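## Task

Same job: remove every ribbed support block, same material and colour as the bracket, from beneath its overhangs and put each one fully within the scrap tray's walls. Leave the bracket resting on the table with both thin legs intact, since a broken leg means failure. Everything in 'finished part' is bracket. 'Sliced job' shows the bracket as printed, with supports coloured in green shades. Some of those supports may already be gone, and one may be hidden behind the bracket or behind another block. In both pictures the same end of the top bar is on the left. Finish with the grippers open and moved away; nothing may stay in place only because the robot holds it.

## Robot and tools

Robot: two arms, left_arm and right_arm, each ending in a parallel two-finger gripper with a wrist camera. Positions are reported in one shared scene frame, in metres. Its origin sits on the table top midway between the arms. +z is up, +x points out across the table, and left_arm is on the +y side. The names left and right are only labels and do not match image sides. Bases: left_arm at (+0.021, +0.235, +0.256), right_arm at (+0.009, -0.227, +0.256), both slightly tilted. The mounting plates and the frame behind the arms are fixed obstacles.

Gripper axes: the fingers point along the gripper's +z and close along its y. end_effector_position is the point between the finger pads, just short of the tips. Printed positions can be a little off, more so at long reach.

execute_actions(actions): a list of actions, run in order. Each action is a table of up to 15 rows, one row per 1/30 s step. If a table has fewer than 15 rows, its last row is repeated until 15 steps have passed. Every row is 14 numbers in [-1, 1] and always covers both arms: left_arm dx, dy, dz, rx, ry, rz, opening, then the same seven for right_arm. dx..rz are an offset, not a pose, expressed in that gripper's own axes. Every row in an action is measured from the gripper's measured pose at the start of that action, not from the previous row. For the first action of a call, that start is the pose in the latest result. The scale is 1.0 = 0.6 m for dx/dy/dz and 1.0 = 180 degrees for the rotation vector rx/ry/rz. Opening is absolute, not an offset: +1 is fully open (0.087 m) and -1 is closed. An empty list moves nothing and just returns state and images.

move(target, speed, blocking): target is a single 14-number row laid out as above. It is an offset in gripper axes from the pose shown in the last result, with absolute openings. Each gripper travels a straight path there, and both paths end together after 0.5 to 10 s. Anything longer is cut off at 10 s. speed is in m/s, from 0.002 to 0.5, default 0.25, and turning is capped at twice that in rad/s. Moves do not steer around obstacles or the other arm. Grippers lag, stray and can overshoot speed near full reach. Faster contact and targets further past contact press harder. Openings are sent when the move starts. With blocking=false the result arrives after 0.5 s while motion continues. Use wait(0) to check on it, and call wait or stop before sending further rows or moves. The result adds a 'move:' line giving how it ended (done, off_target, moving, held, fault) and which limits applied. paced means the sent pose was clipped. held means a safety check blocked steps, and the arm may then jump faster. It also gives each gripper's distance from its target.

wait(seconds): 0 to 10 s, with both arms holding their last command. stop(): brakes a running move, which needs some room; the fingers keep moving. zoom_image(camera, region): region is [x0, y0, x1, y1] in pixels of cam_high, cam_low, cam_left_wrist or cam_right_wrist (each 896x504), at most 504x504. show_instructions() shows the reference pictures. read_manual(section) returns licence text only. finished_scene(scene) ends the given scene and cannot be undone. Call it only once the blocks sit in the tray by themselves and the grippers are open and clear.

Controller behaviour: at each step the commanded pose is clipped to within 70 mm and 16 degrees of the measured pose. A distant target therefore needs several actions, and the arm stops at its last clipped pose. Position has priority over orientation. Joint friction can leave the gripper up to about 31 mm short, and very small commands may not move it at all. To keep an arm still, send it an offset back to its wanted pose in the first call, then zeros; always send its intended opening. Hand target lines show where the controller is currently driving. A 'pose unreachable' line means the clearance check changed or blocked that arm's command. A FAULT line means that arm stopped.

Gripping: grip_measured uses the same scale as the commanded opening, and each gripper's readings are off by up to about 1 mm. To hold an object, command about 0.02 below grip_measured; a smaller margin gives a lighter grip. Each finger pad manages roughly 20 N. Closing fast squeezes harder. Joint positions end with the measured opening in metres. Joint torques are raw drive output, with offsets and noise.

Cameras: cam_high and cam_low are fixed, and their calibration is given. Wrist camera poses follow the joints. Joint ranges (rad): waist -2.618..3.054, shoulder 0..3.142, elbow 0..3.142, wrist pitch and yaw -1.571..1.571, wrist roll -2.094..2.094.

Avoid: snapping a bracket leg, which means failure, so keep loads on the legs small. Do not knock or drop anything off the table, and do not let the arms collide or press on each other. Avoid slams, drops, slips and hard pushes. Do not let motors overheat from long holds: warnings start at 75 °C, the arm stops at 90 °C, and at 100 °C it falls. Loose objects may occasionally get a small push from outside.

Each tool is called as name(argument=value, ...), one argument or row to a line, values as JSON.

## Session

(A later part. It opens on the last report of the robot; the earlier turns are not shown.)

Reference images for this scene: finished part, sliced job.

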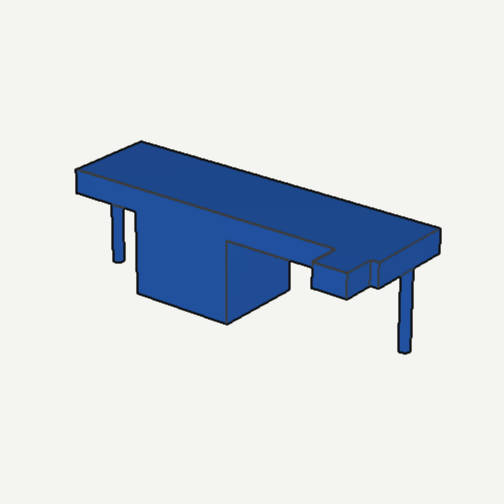

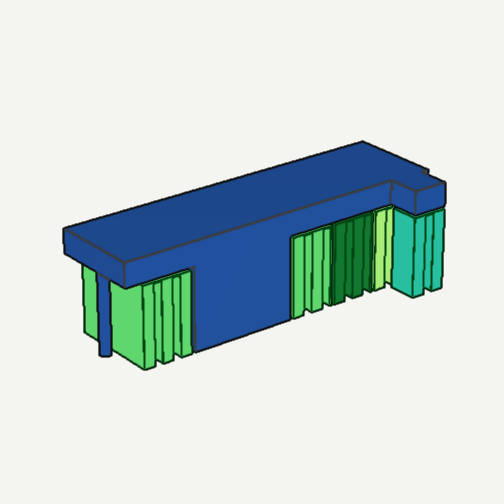

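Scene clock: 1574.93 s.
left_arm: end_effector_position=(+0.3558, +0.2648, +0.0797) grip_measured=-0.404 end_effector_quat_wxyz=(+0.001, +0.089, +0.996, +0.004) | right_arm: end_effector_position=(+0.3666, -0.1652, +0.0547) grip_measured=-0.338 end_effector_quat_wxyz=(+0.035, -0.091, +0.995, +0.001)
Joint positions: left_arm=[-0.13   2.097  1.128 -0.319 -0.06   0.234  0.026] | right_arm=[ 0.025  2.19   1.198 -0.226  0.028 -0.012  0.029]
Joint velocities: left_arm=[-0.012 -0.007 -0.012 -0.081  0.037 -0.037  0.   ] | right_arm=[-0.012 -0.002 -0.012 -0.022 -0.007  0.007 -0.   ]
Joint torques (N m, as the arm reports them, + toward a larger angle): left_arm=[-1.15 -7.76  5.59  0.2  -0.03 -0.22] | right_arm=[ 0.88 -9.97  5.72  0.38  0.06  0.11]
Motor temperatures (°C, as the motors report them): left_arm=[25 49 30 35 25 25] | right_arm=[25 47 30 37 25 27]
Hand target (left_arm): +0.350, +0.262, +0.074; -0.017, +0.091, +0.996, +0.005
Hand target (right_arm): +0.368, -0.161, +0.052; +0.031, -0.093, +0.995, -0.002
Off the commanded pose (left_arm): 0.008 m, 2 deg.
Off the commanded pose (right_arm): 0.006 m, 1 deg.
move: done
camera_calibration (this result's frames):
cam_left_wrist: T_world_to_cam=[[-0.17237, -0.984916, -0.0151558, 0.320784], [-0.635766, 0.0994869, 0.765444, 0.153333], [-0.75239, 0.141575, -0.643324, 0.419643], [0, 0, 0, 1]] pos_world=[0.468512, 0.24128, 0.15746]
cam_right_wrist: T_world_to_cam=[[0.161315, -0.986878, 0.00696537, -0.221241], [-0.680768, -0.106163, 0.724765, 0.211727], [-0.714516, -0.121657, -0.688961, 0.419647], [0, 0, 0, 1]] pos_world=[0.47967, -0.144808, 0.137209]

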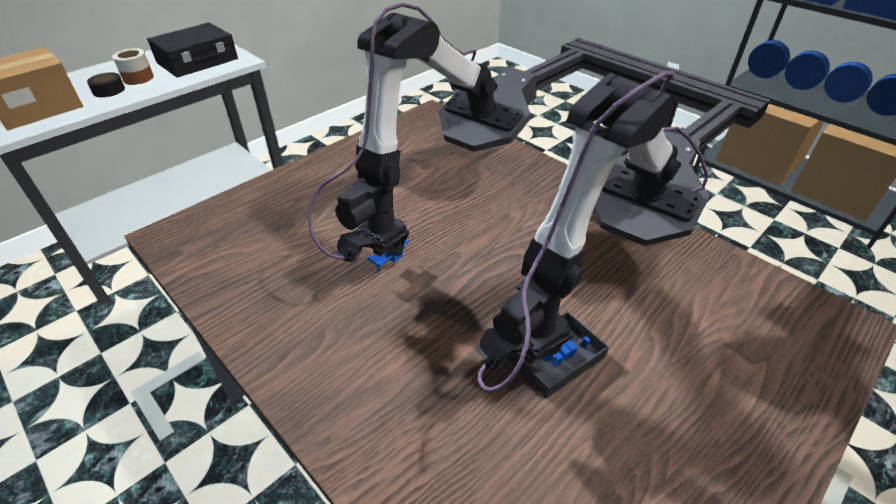

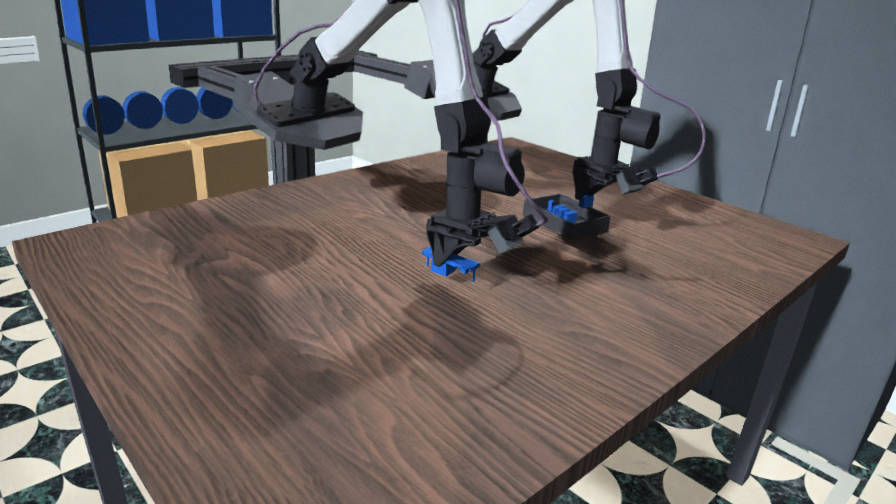

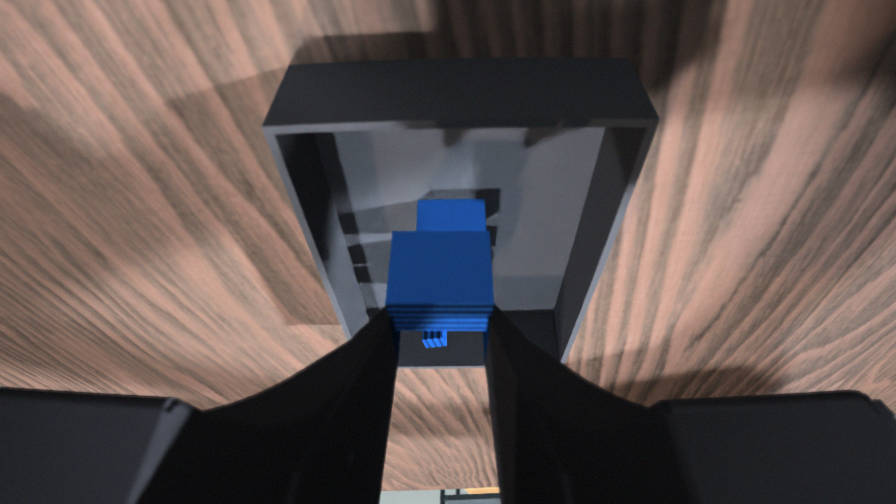

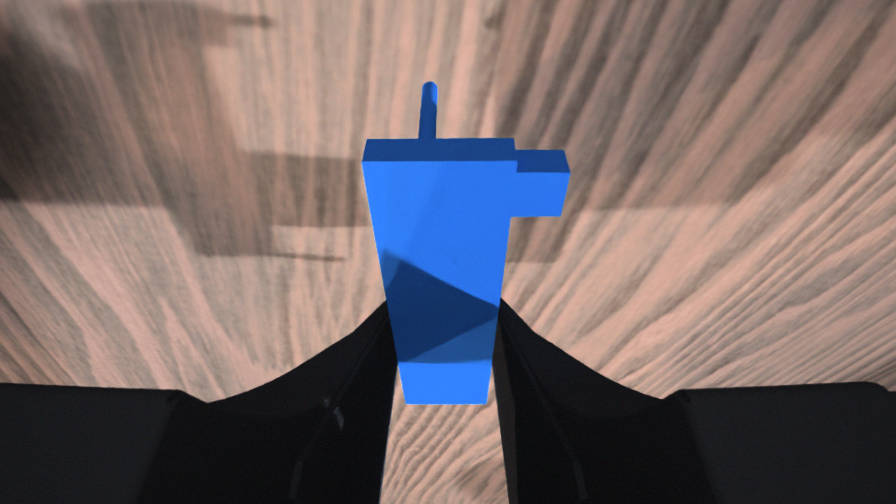

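move(
  target=[-0.0040,-0.0052,0.1062,0,0.007,0,-0.47,0.0038,0.0002,0.0544,0,0.008,0,-0.44],
  speed=0.07,
)

Scene clock: 1597.33 s.
left_arm: end_effector_position=(+0.3526, +0.2623, +0.0268) grip_measured=-0.404 end_effector_quat_wxyz=(-0.015, +0.089, +0.996, +0.003) | right_arm: end_effector_position=(+0.3618, -0.1655, +0.0265) grip_measured=-0.338 end_effector_quat_wxyz=(+0.019, -0.091, +0.996, -0.001)
Joint positions: left_arm=[-0.13   2.29   1.199 -0.23  -0.063  0.233  0.026] | right_arm=[ 0.025  2.293  1.245 -0.203  0.029 -0.011  0.029]
Joint velocities: left_arm=[-0.007  0.007 -0.002 -0.081 -0.007  0.007 -0.   ] | right_arm=[-0.002  0.007  0.007 -0.037  0.022  0.022 -0.   ]
Joint torques (N m, as the arm reports them, + toward a larger angle): left_arm=[-0.45 -7.65  4.87  0.62  0.01 -0.2 ] | right_arm=[ -0.31 -10.05   5.22   0.52  -0.08   0.02]
Motor temperatures (°C, as the motors report them): left_arm=[25 48 30 33 25 25] | right_arm=[25 49 30 35 25 27]
Hand target (left_arm): +0.357, +0.261, +0.016; -0.010, +0.089, +0.996, +0.005
Hand target (right_arm): +0.367, -0.165, +0.022; +0.022, -0.091, +0.996, -0.000
Off the commanded pose (left_arm): 0.012 m, 1 deg.
Off the commanded pose (right_arm): 0.007 m, 0 deg.
move: off_target (left_arm)
camera_calibration (this result's frames):
cam_left_wrist: T_world_to_cam=[[-0.173395, -0.984794, -0.0107701, 0.317177], [-0.610503, 0.0988987, 0.785815, 0.18273], [-0.7728, 0.142831, -0.618368, 0.389759], [0, 0, 0, 1]] pos_world=[0.46776, 0.238612, 0.100838]
cam_right_wrist: T_world_to_cam=[[0.161509, -0.986836, 0.00838951, -0.22069], [-0.657414, -0.101247, 0.746697, 0.220692], [-0.736018, -0.126114, -0.665112, 0.403206], [0, 0, 0, 1]] pos_world=[0.477497, -0.144591, 0.105239]

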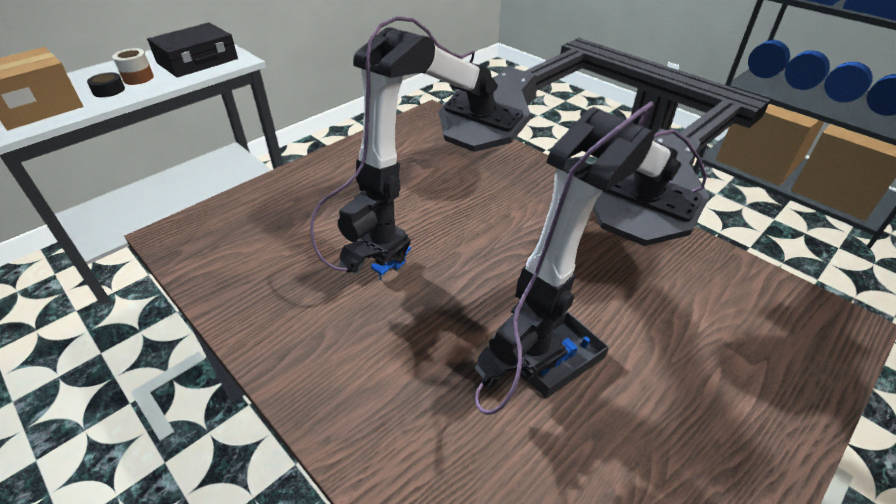

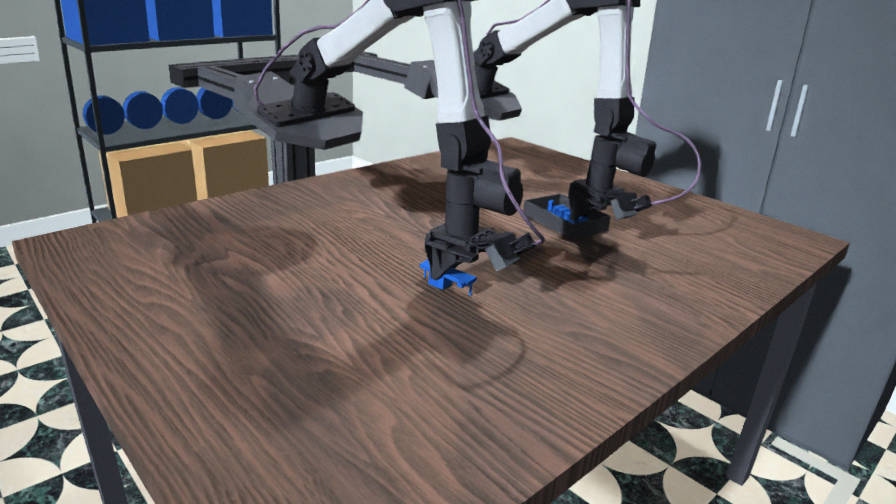

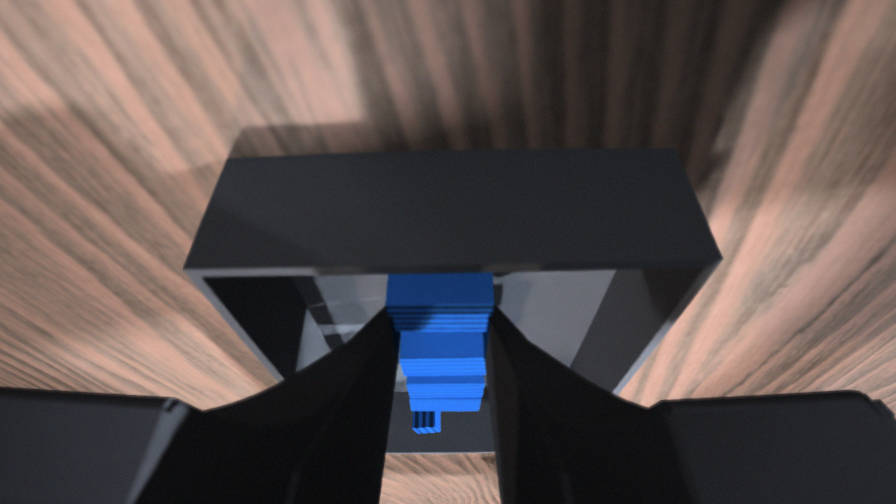

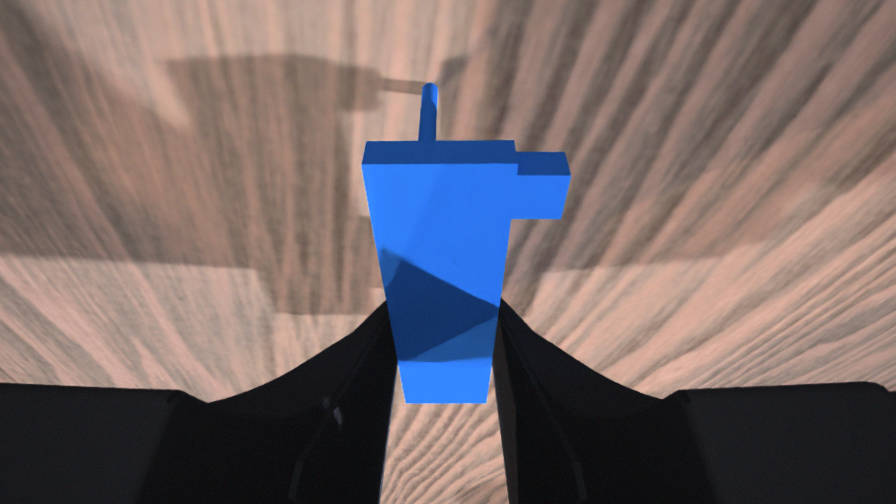

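execute_actions(
  actions=[
    [[0,0,0,0,0,0,-0.43,0,0,0,0,0,0,-0.37],[0,0,0,0,0,0,-0.415,0,0,0,0,0,0,-0.35],[0,0,0,0,0,0,-0.40,0,0,0,0,0,0,-0.335],[0,0,0,0,0,0,-0.385,0,0,0,0,0,0,-0.32],[0,0,0,0,0,0,-0.37,0,0,0,0,0,0,-0.305],[0,0,0,0,0,0,-0.35,0,0,0,0,0,0,-0.285],[0,0,0,0,0,0,-0.32,0,0,0,0,0,0,-0.255],[0,0,0,0,0,0,-0.28,0,0,0,0,0,0,-0.215],[0,0,0,0,0,0,-0.23,0,0,0,0,0,0,-0.165],[0,0,0,0,0,0,-0.18,0,0,0,0,0,0,-0.11],[0,0,0,0,0,0,-0.13,0,0,0,0,0,0,-0.05],[0,0,0,0,0,0,-0.08,0,0,0,0,0,0,0.01],[0,0,0,0,0,0,-0.03,0,0,0,0,0,0,0.07],[0,0,0,0,0,0,0.02,0,0,0,0,0,0,0.13],[0,0,0,0,0,0,0.05,0,0,0,0,0,0,0.18]],
  ],
)

wait(
  seconds=0.3,
)

Scene clock: 1607.73 s.
left_arm: end_effector_position=(+0.3523, +0.2623, +0.0269) grip_measured=+0.034 end_effector_quat_wxyz=(-0.016, +0.089, +0.996, +0.003) | right_arm: end_effector_position=(+0.3618, -0.1655, +0.0265) grip_measured=+0.156 end_effector_quat_wxyz=(+0.019, -0.091, +0.996, -0.001)
Joint positions: left_arm=[-0.13   2.29   1.199 -0.231 -0.063  0.233  0.045] | right_arm=[ 0.025  2.293  1.245 -0.203  0.029 -0.011  0.051]
Joint velocities: left_arm=[-0.007  0.002  0.002 -0.051  0.007  0.066  0.026] | right_arm=[-0.002 -0.002  0.012  0.037 -0.022 -0.051  0.041]
Joint torques (N m, as the arm reports them, + toward a larger angle): left_arm=[ -0.18 -10.32   2.95   0.35   0.06  -0.15] | right_arm=[ -0.27 -11.47   3.5    0.44  -0.07   0.04]
Motor temperatures (°C, as the motors report them): left_arm=[25 48 30 33 25 25] | right_arm=[25 49 30 34 25 27]
Hand target (left_arm): +0.353, +0.262, +0.027; -0.015, +0.089, +0.996, +0.003
Hand target (right_arm): +0.362, -0.165, +0.026; +0.019, -0.091, +0.996, -0.001
Off the commanded pose (left_arm): 0.000 m, 0 deg.
Off the commanded pose (right_arm): 0.000 m, 0 deg.
camera_calibration (this result's frames):
cam_left_wrist: T_world_to_cam=[[-0.173467, -0.984784, -0.0105092, 0.317131], [-0.6096, 0.098986, 0.786505, 0.182156], [-0.773497, 0.142839, -0.617495, 0.389796], [0, 0, 0, 1]] pos_world=[0.46756, 0.238597, 0.100763]
cam_right_wrist: T_world_to_cam=[[0.161509, -0.986836, 0.00838951, -0.22069], [-0.657414, -0.101247, 0.746697, 0.220692], [-0.736018, -0.126114, -0.665112, 0.403206], [0, 0, 0, 1]] pos_world=[0.477497, -0.144591, 0.105239]

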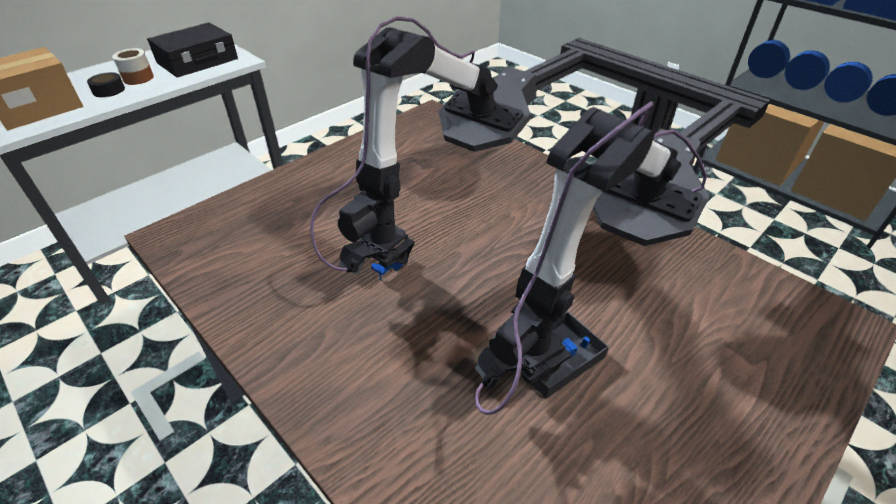

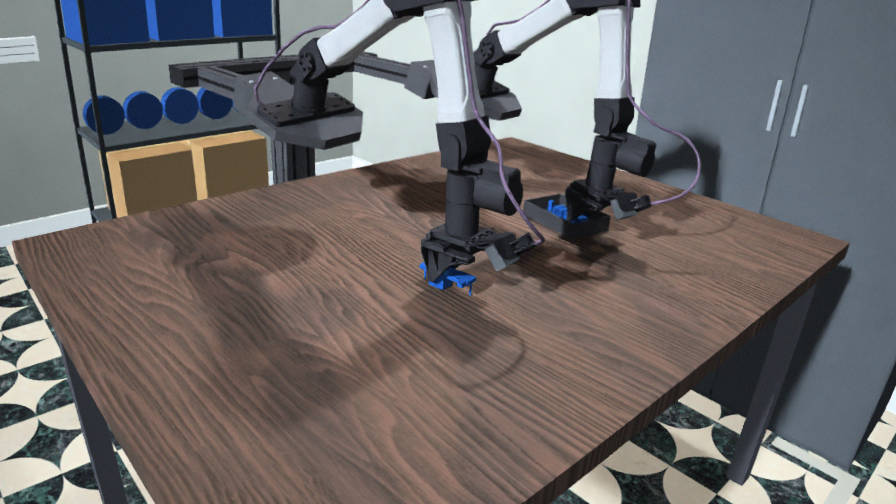

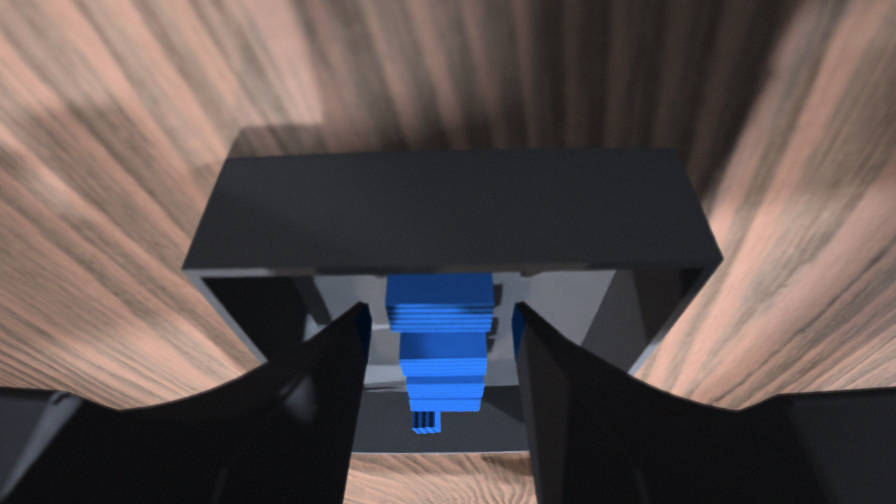

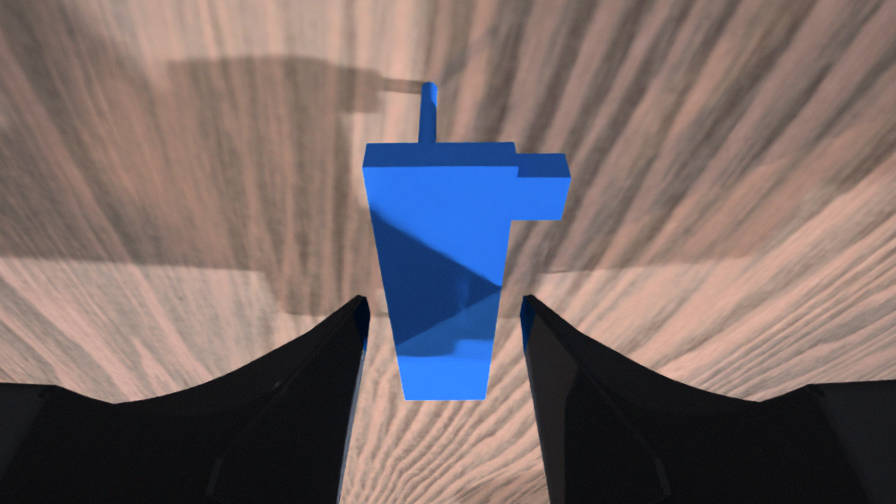

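Scene clock: 1608.03 s.
left_arm: end_effector_position=(+0.3523, +0.2623, +0.0269) grip_measured=+0.050 end_effector_quat_wxyz=(-0.016, +0.089, +0.996, +0.003) | right_arm: end_effector_position=(+0.3618, -0.1655, +0.0265) grip_measured=+0.180 end_effector_quat_wxyz=(+0.019, -0.091, +0.996, -0.001)
Joint positions: left_arm=[-0.13   2.29   1.199 -0.231 -0.063  0.233  0.046] | right_arm=[ 0.025  2.293  1.245 -0.203  0.029 -0.011  0.052]
Joint velocities: left_arm=[ 0.007 -0.042 -0.007  0.007 -0.037 -0.066  0.   ] | right_arm=[-0.007  0.002 -0.012 -0.007  0.022 -0.022 -0.   ]
Joint torques (N m, as the arm reports them, + toward a larger angle): left_arm=[ -0.22 -10.44   3.07   0.37   0.07  -0.17] | right_arm=[ -0.32 -11.51   3.45   0.43  -0.07   0.03]
Motor temperatures (°C, as the motors report them): left_arm=[25 48 30 33 25 25] | right_arm=[25 49 30 34 25 27]
Hand target (left_arm): +0.353, +0.262, +0.027; -0.015, +0.089, +0.996, +0.003
Hand target (right_arm): +0.362, -0.165, +0.026; +0.019, -0.091, +0.996, -0.001
Off the commanded pose (left_arm): 0.000 m, 0 deg.
Off the commanded pose (right_arm): 0.000 m, 0 deg.
wait: 0.30 s; at rest by 0.20 s
camera_calibration (this result's frames):
cam_left_wrist: T_world_to_cam=[[-0.173467, -0.984784, -0.0105092, 0.317131], [-0.6096, 0.098986, 0.786505, 0.182156], [-0.773497, 0.142839, -0.617495, 0.389796], [0, 0, 0, 1]] pos_world=[0.46756, 0.238597, 0.100763]
cam_right_wrist: T_world_to_cam=[[0.161509, -0.986836, 0.00838951, -0.22069], [-0.657414, -0.101247, 0.746697, 0.220692], [-0.736018, -0.126114, -0.665112, 0.403206], [0, 0, 0, 1]] pos_world=[0.477497, -0.144591, 0.105239]

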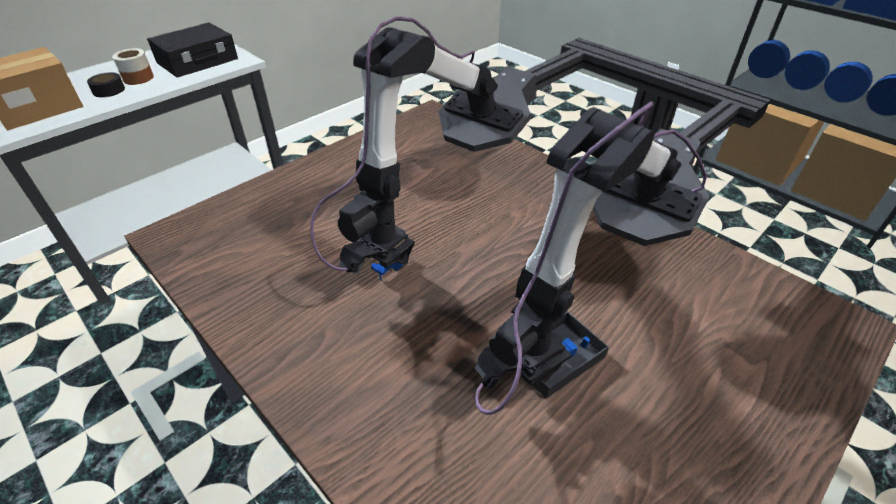

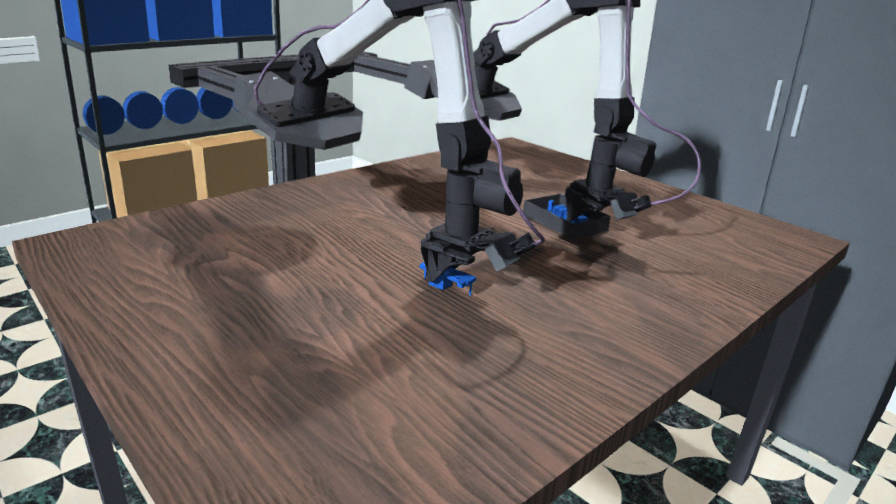

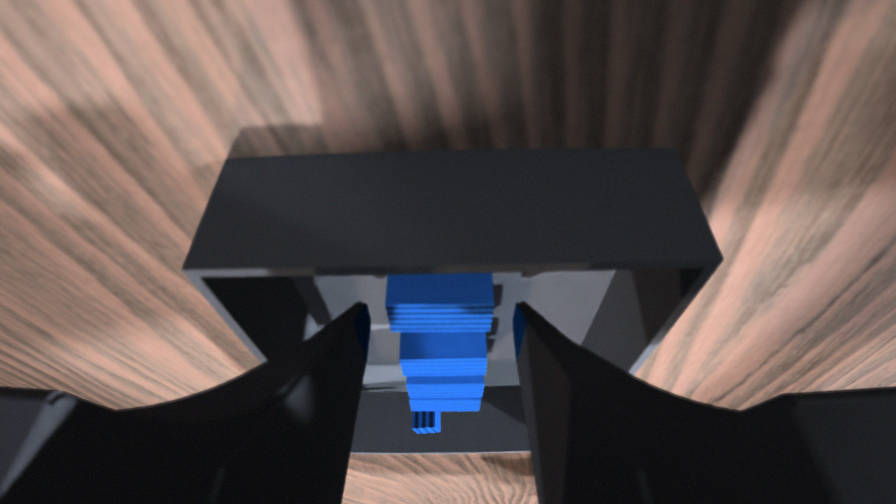

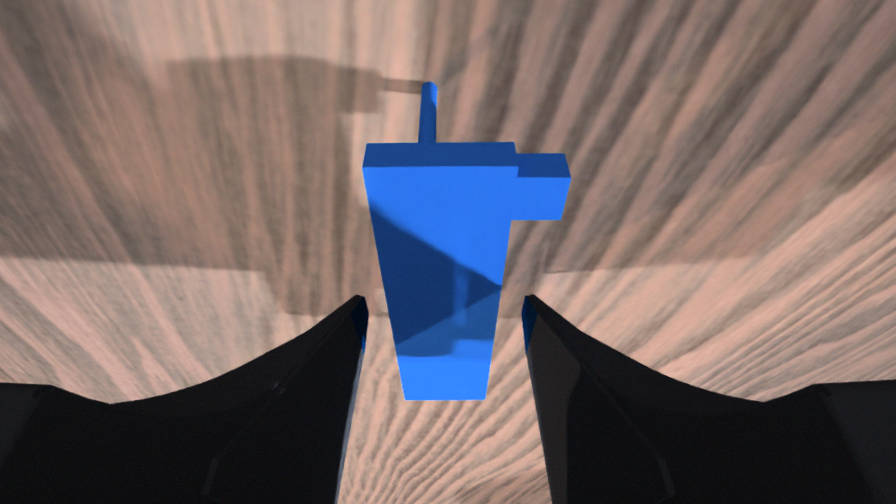

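move(
  target=[0.1075,-0.0177,-0.280,0,0,0,0.05,0.0908,0,-0.287,0,0,0,0.18],
  speed=0.25,
)

Scene clock: 1618.27 s.
left_arm: end_effector_position=(+0.3109, +0.2671, +0.2001) grip_measured=+0.050 end_effector_quat_wxyz=(+0.006, +0.086, +0.996, +0.005) | right_arm: end_effector_position=(+0.3172, -0.1774, +0.2002) grip_measured=+0.180 end_effector_quat_wxyz=(+0.039, -0.090, +0.995, +0.001)
Joint positions: left_arm=[-0.136  1.612  0.962 -0.629 -0.063  0.224  0.046] | right_arm=[ 0.025  1.618  0.989 -0.58   0.029 -0.011  0.052]
Joint velocities: left_arm=[ 0.002  0.012 -0.002  0.022  0.037  0.007  0.001] | right_arm=[-0.012 -0.012  0.022  0.007 -0.051 -0.081 -0.001]
Joint torques (N m, as the arm reports them, + toward a larger angle): left_arm=[-1.03 -8.25  2.68  0.24  0.02 -0.22] | right_arm=[ 0.43 -8.81  2.99  0.37 -0.05  0.12]
Motor temperatures (°C, as the motors report them): left_arm=[25 50 30 32 25 25] | right_arm=[25 51 30 34 25 27]
Hand target (left_arm): +0.294, +0.264, +0.199; -0.016, +0.089, +0.996, +0.003
Hand target (right_arm): +0.301, -0.178, +0.196; +0.019, -0.091, +0.996, -0.001
Off the commanded pose (left_arm): 0.020 m, 2 deg.
Off the commanded pose (right_arm): 0.016 m, 2 deg.
move: off_target (left_arm, right_arm)
camera_calibration (this result's frames):
cam_left_wrist: T_world_to_cam=[[-0.166589, -0.985851, -0.0186186, 0.316275], [-0.643509, 0.0943946, 0.759596, 0.0373441], [-0.74709, 0.138522, -0.650129, 0.463532], [0, 0, 0, 1]] pos_world=[0.42302, 0.244065, 0.278878]
cam_right_wrist: T_world_to_cam=[[0.159821, -0.987114, 0.0079232, -0.226145], [-0.687561, -0.105555, 0.718414, 0.0748625], [-0.70832, -0.120266, -0.695571, 0.482789], [0, 0, 0, 1]] pos_world=[0.429584, -0.157266, 0.283823]

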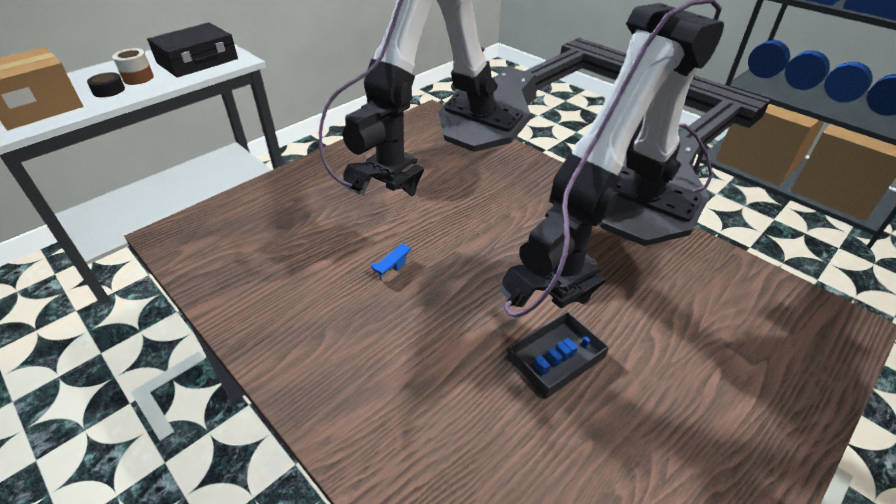

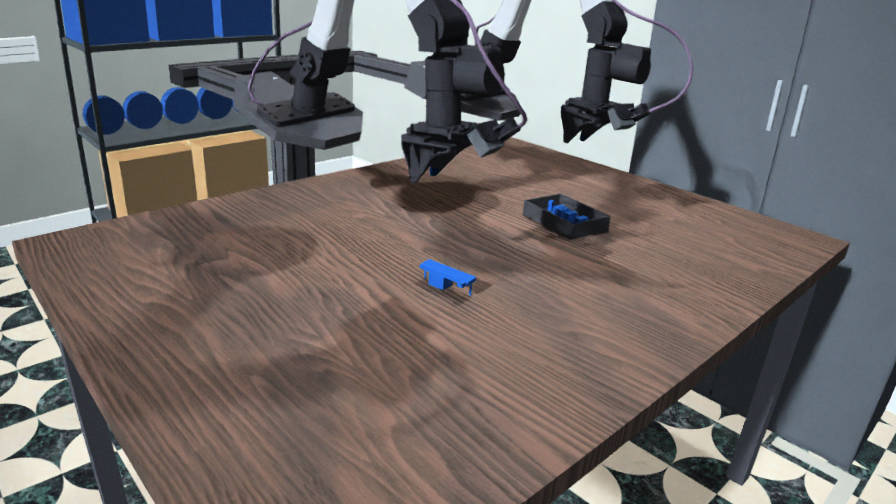

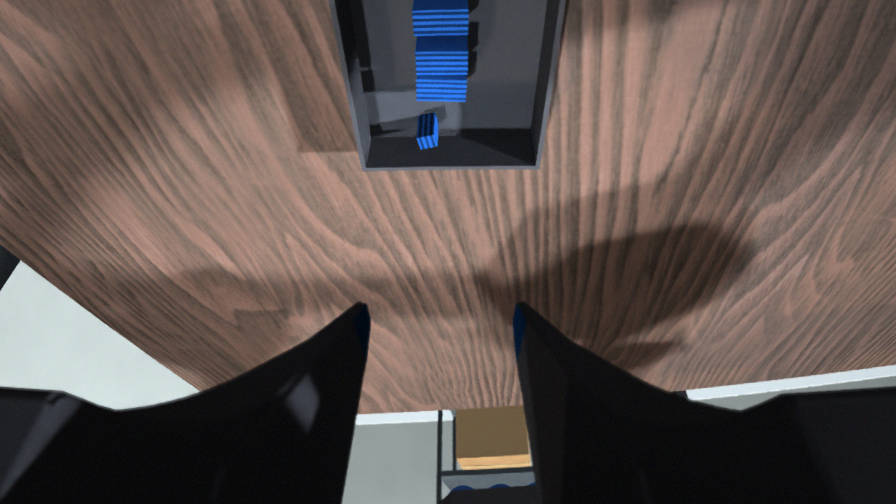

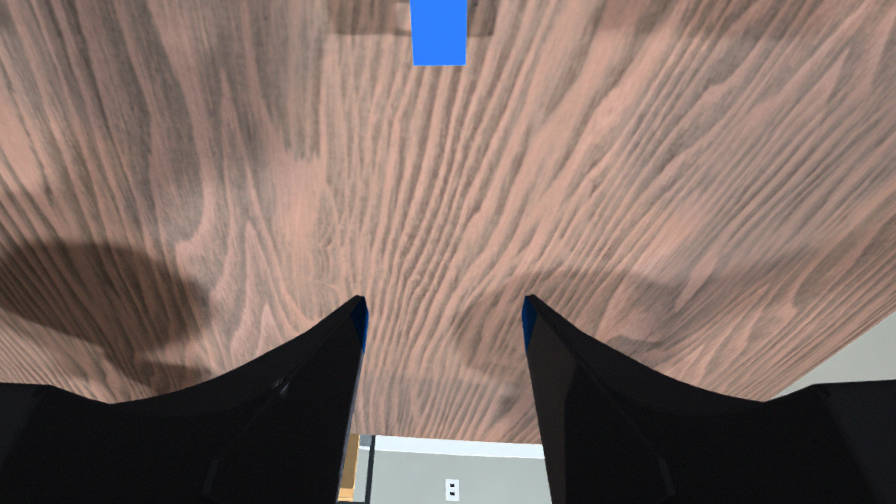

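Everything is released. I'll check the bracket against the reference pictures before finishing, to be sure no support block is left.

zoom_image(
  camera="cam_low",
  region=[405, 245, 495, 305],
)

zoom_image(
  camera="cam_high",
  region=[355, 230, 430, 290],
)

zoom_image(
  camera="cam_high",
  region=[495, 305, 620, 400],
)

show_instructions(
)

Region (405, 245, 495, 305) of cam_low's 896x504 image, scaled by 5.600, with more detail than that image has.

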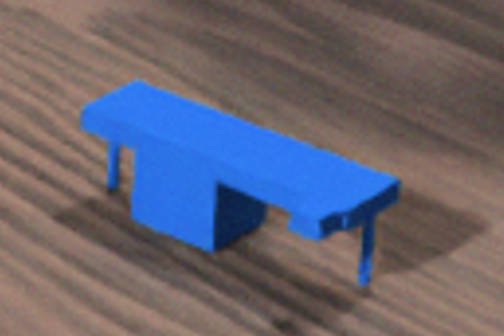

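Region (355, 230, 430, 290) of cam_high's 896x504 image, scaled by 6.720, with more detail than that image has; it fills the top 403 rows of this view, and the rest is white.

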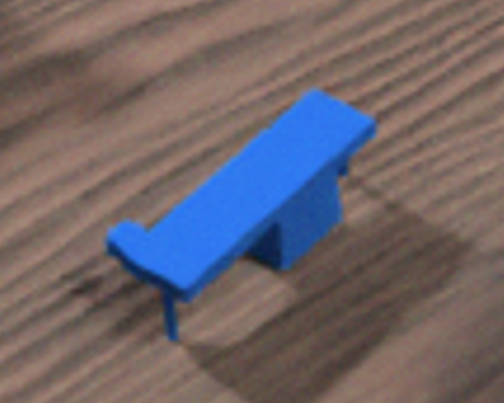

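Region (495, 305, 620, 400) of cam_high's 896x504 image, scaled by 4.032, with more detail than that image has; it fills the top 383 rows of this view, and the rest is white.

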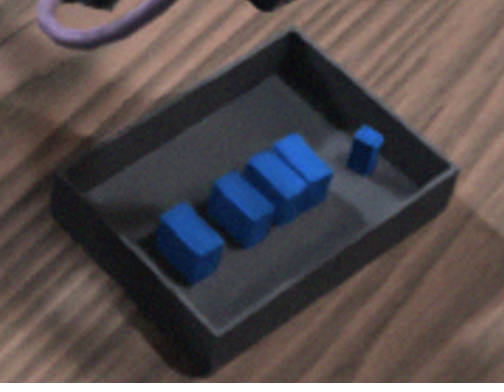

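Reference images for this scene: finished part, sliced job.

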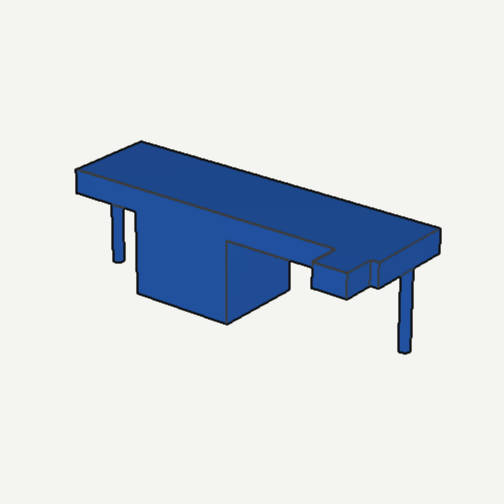

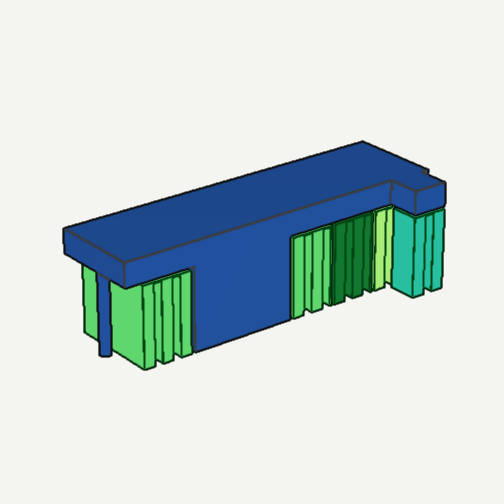

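The bracket matches the finished part, with both legs intact. All 5 support blocks are inside the tray walls, and both arms are lifted clear.

finished_scene(
  scene=2,
)

The scene is finished: the task was done.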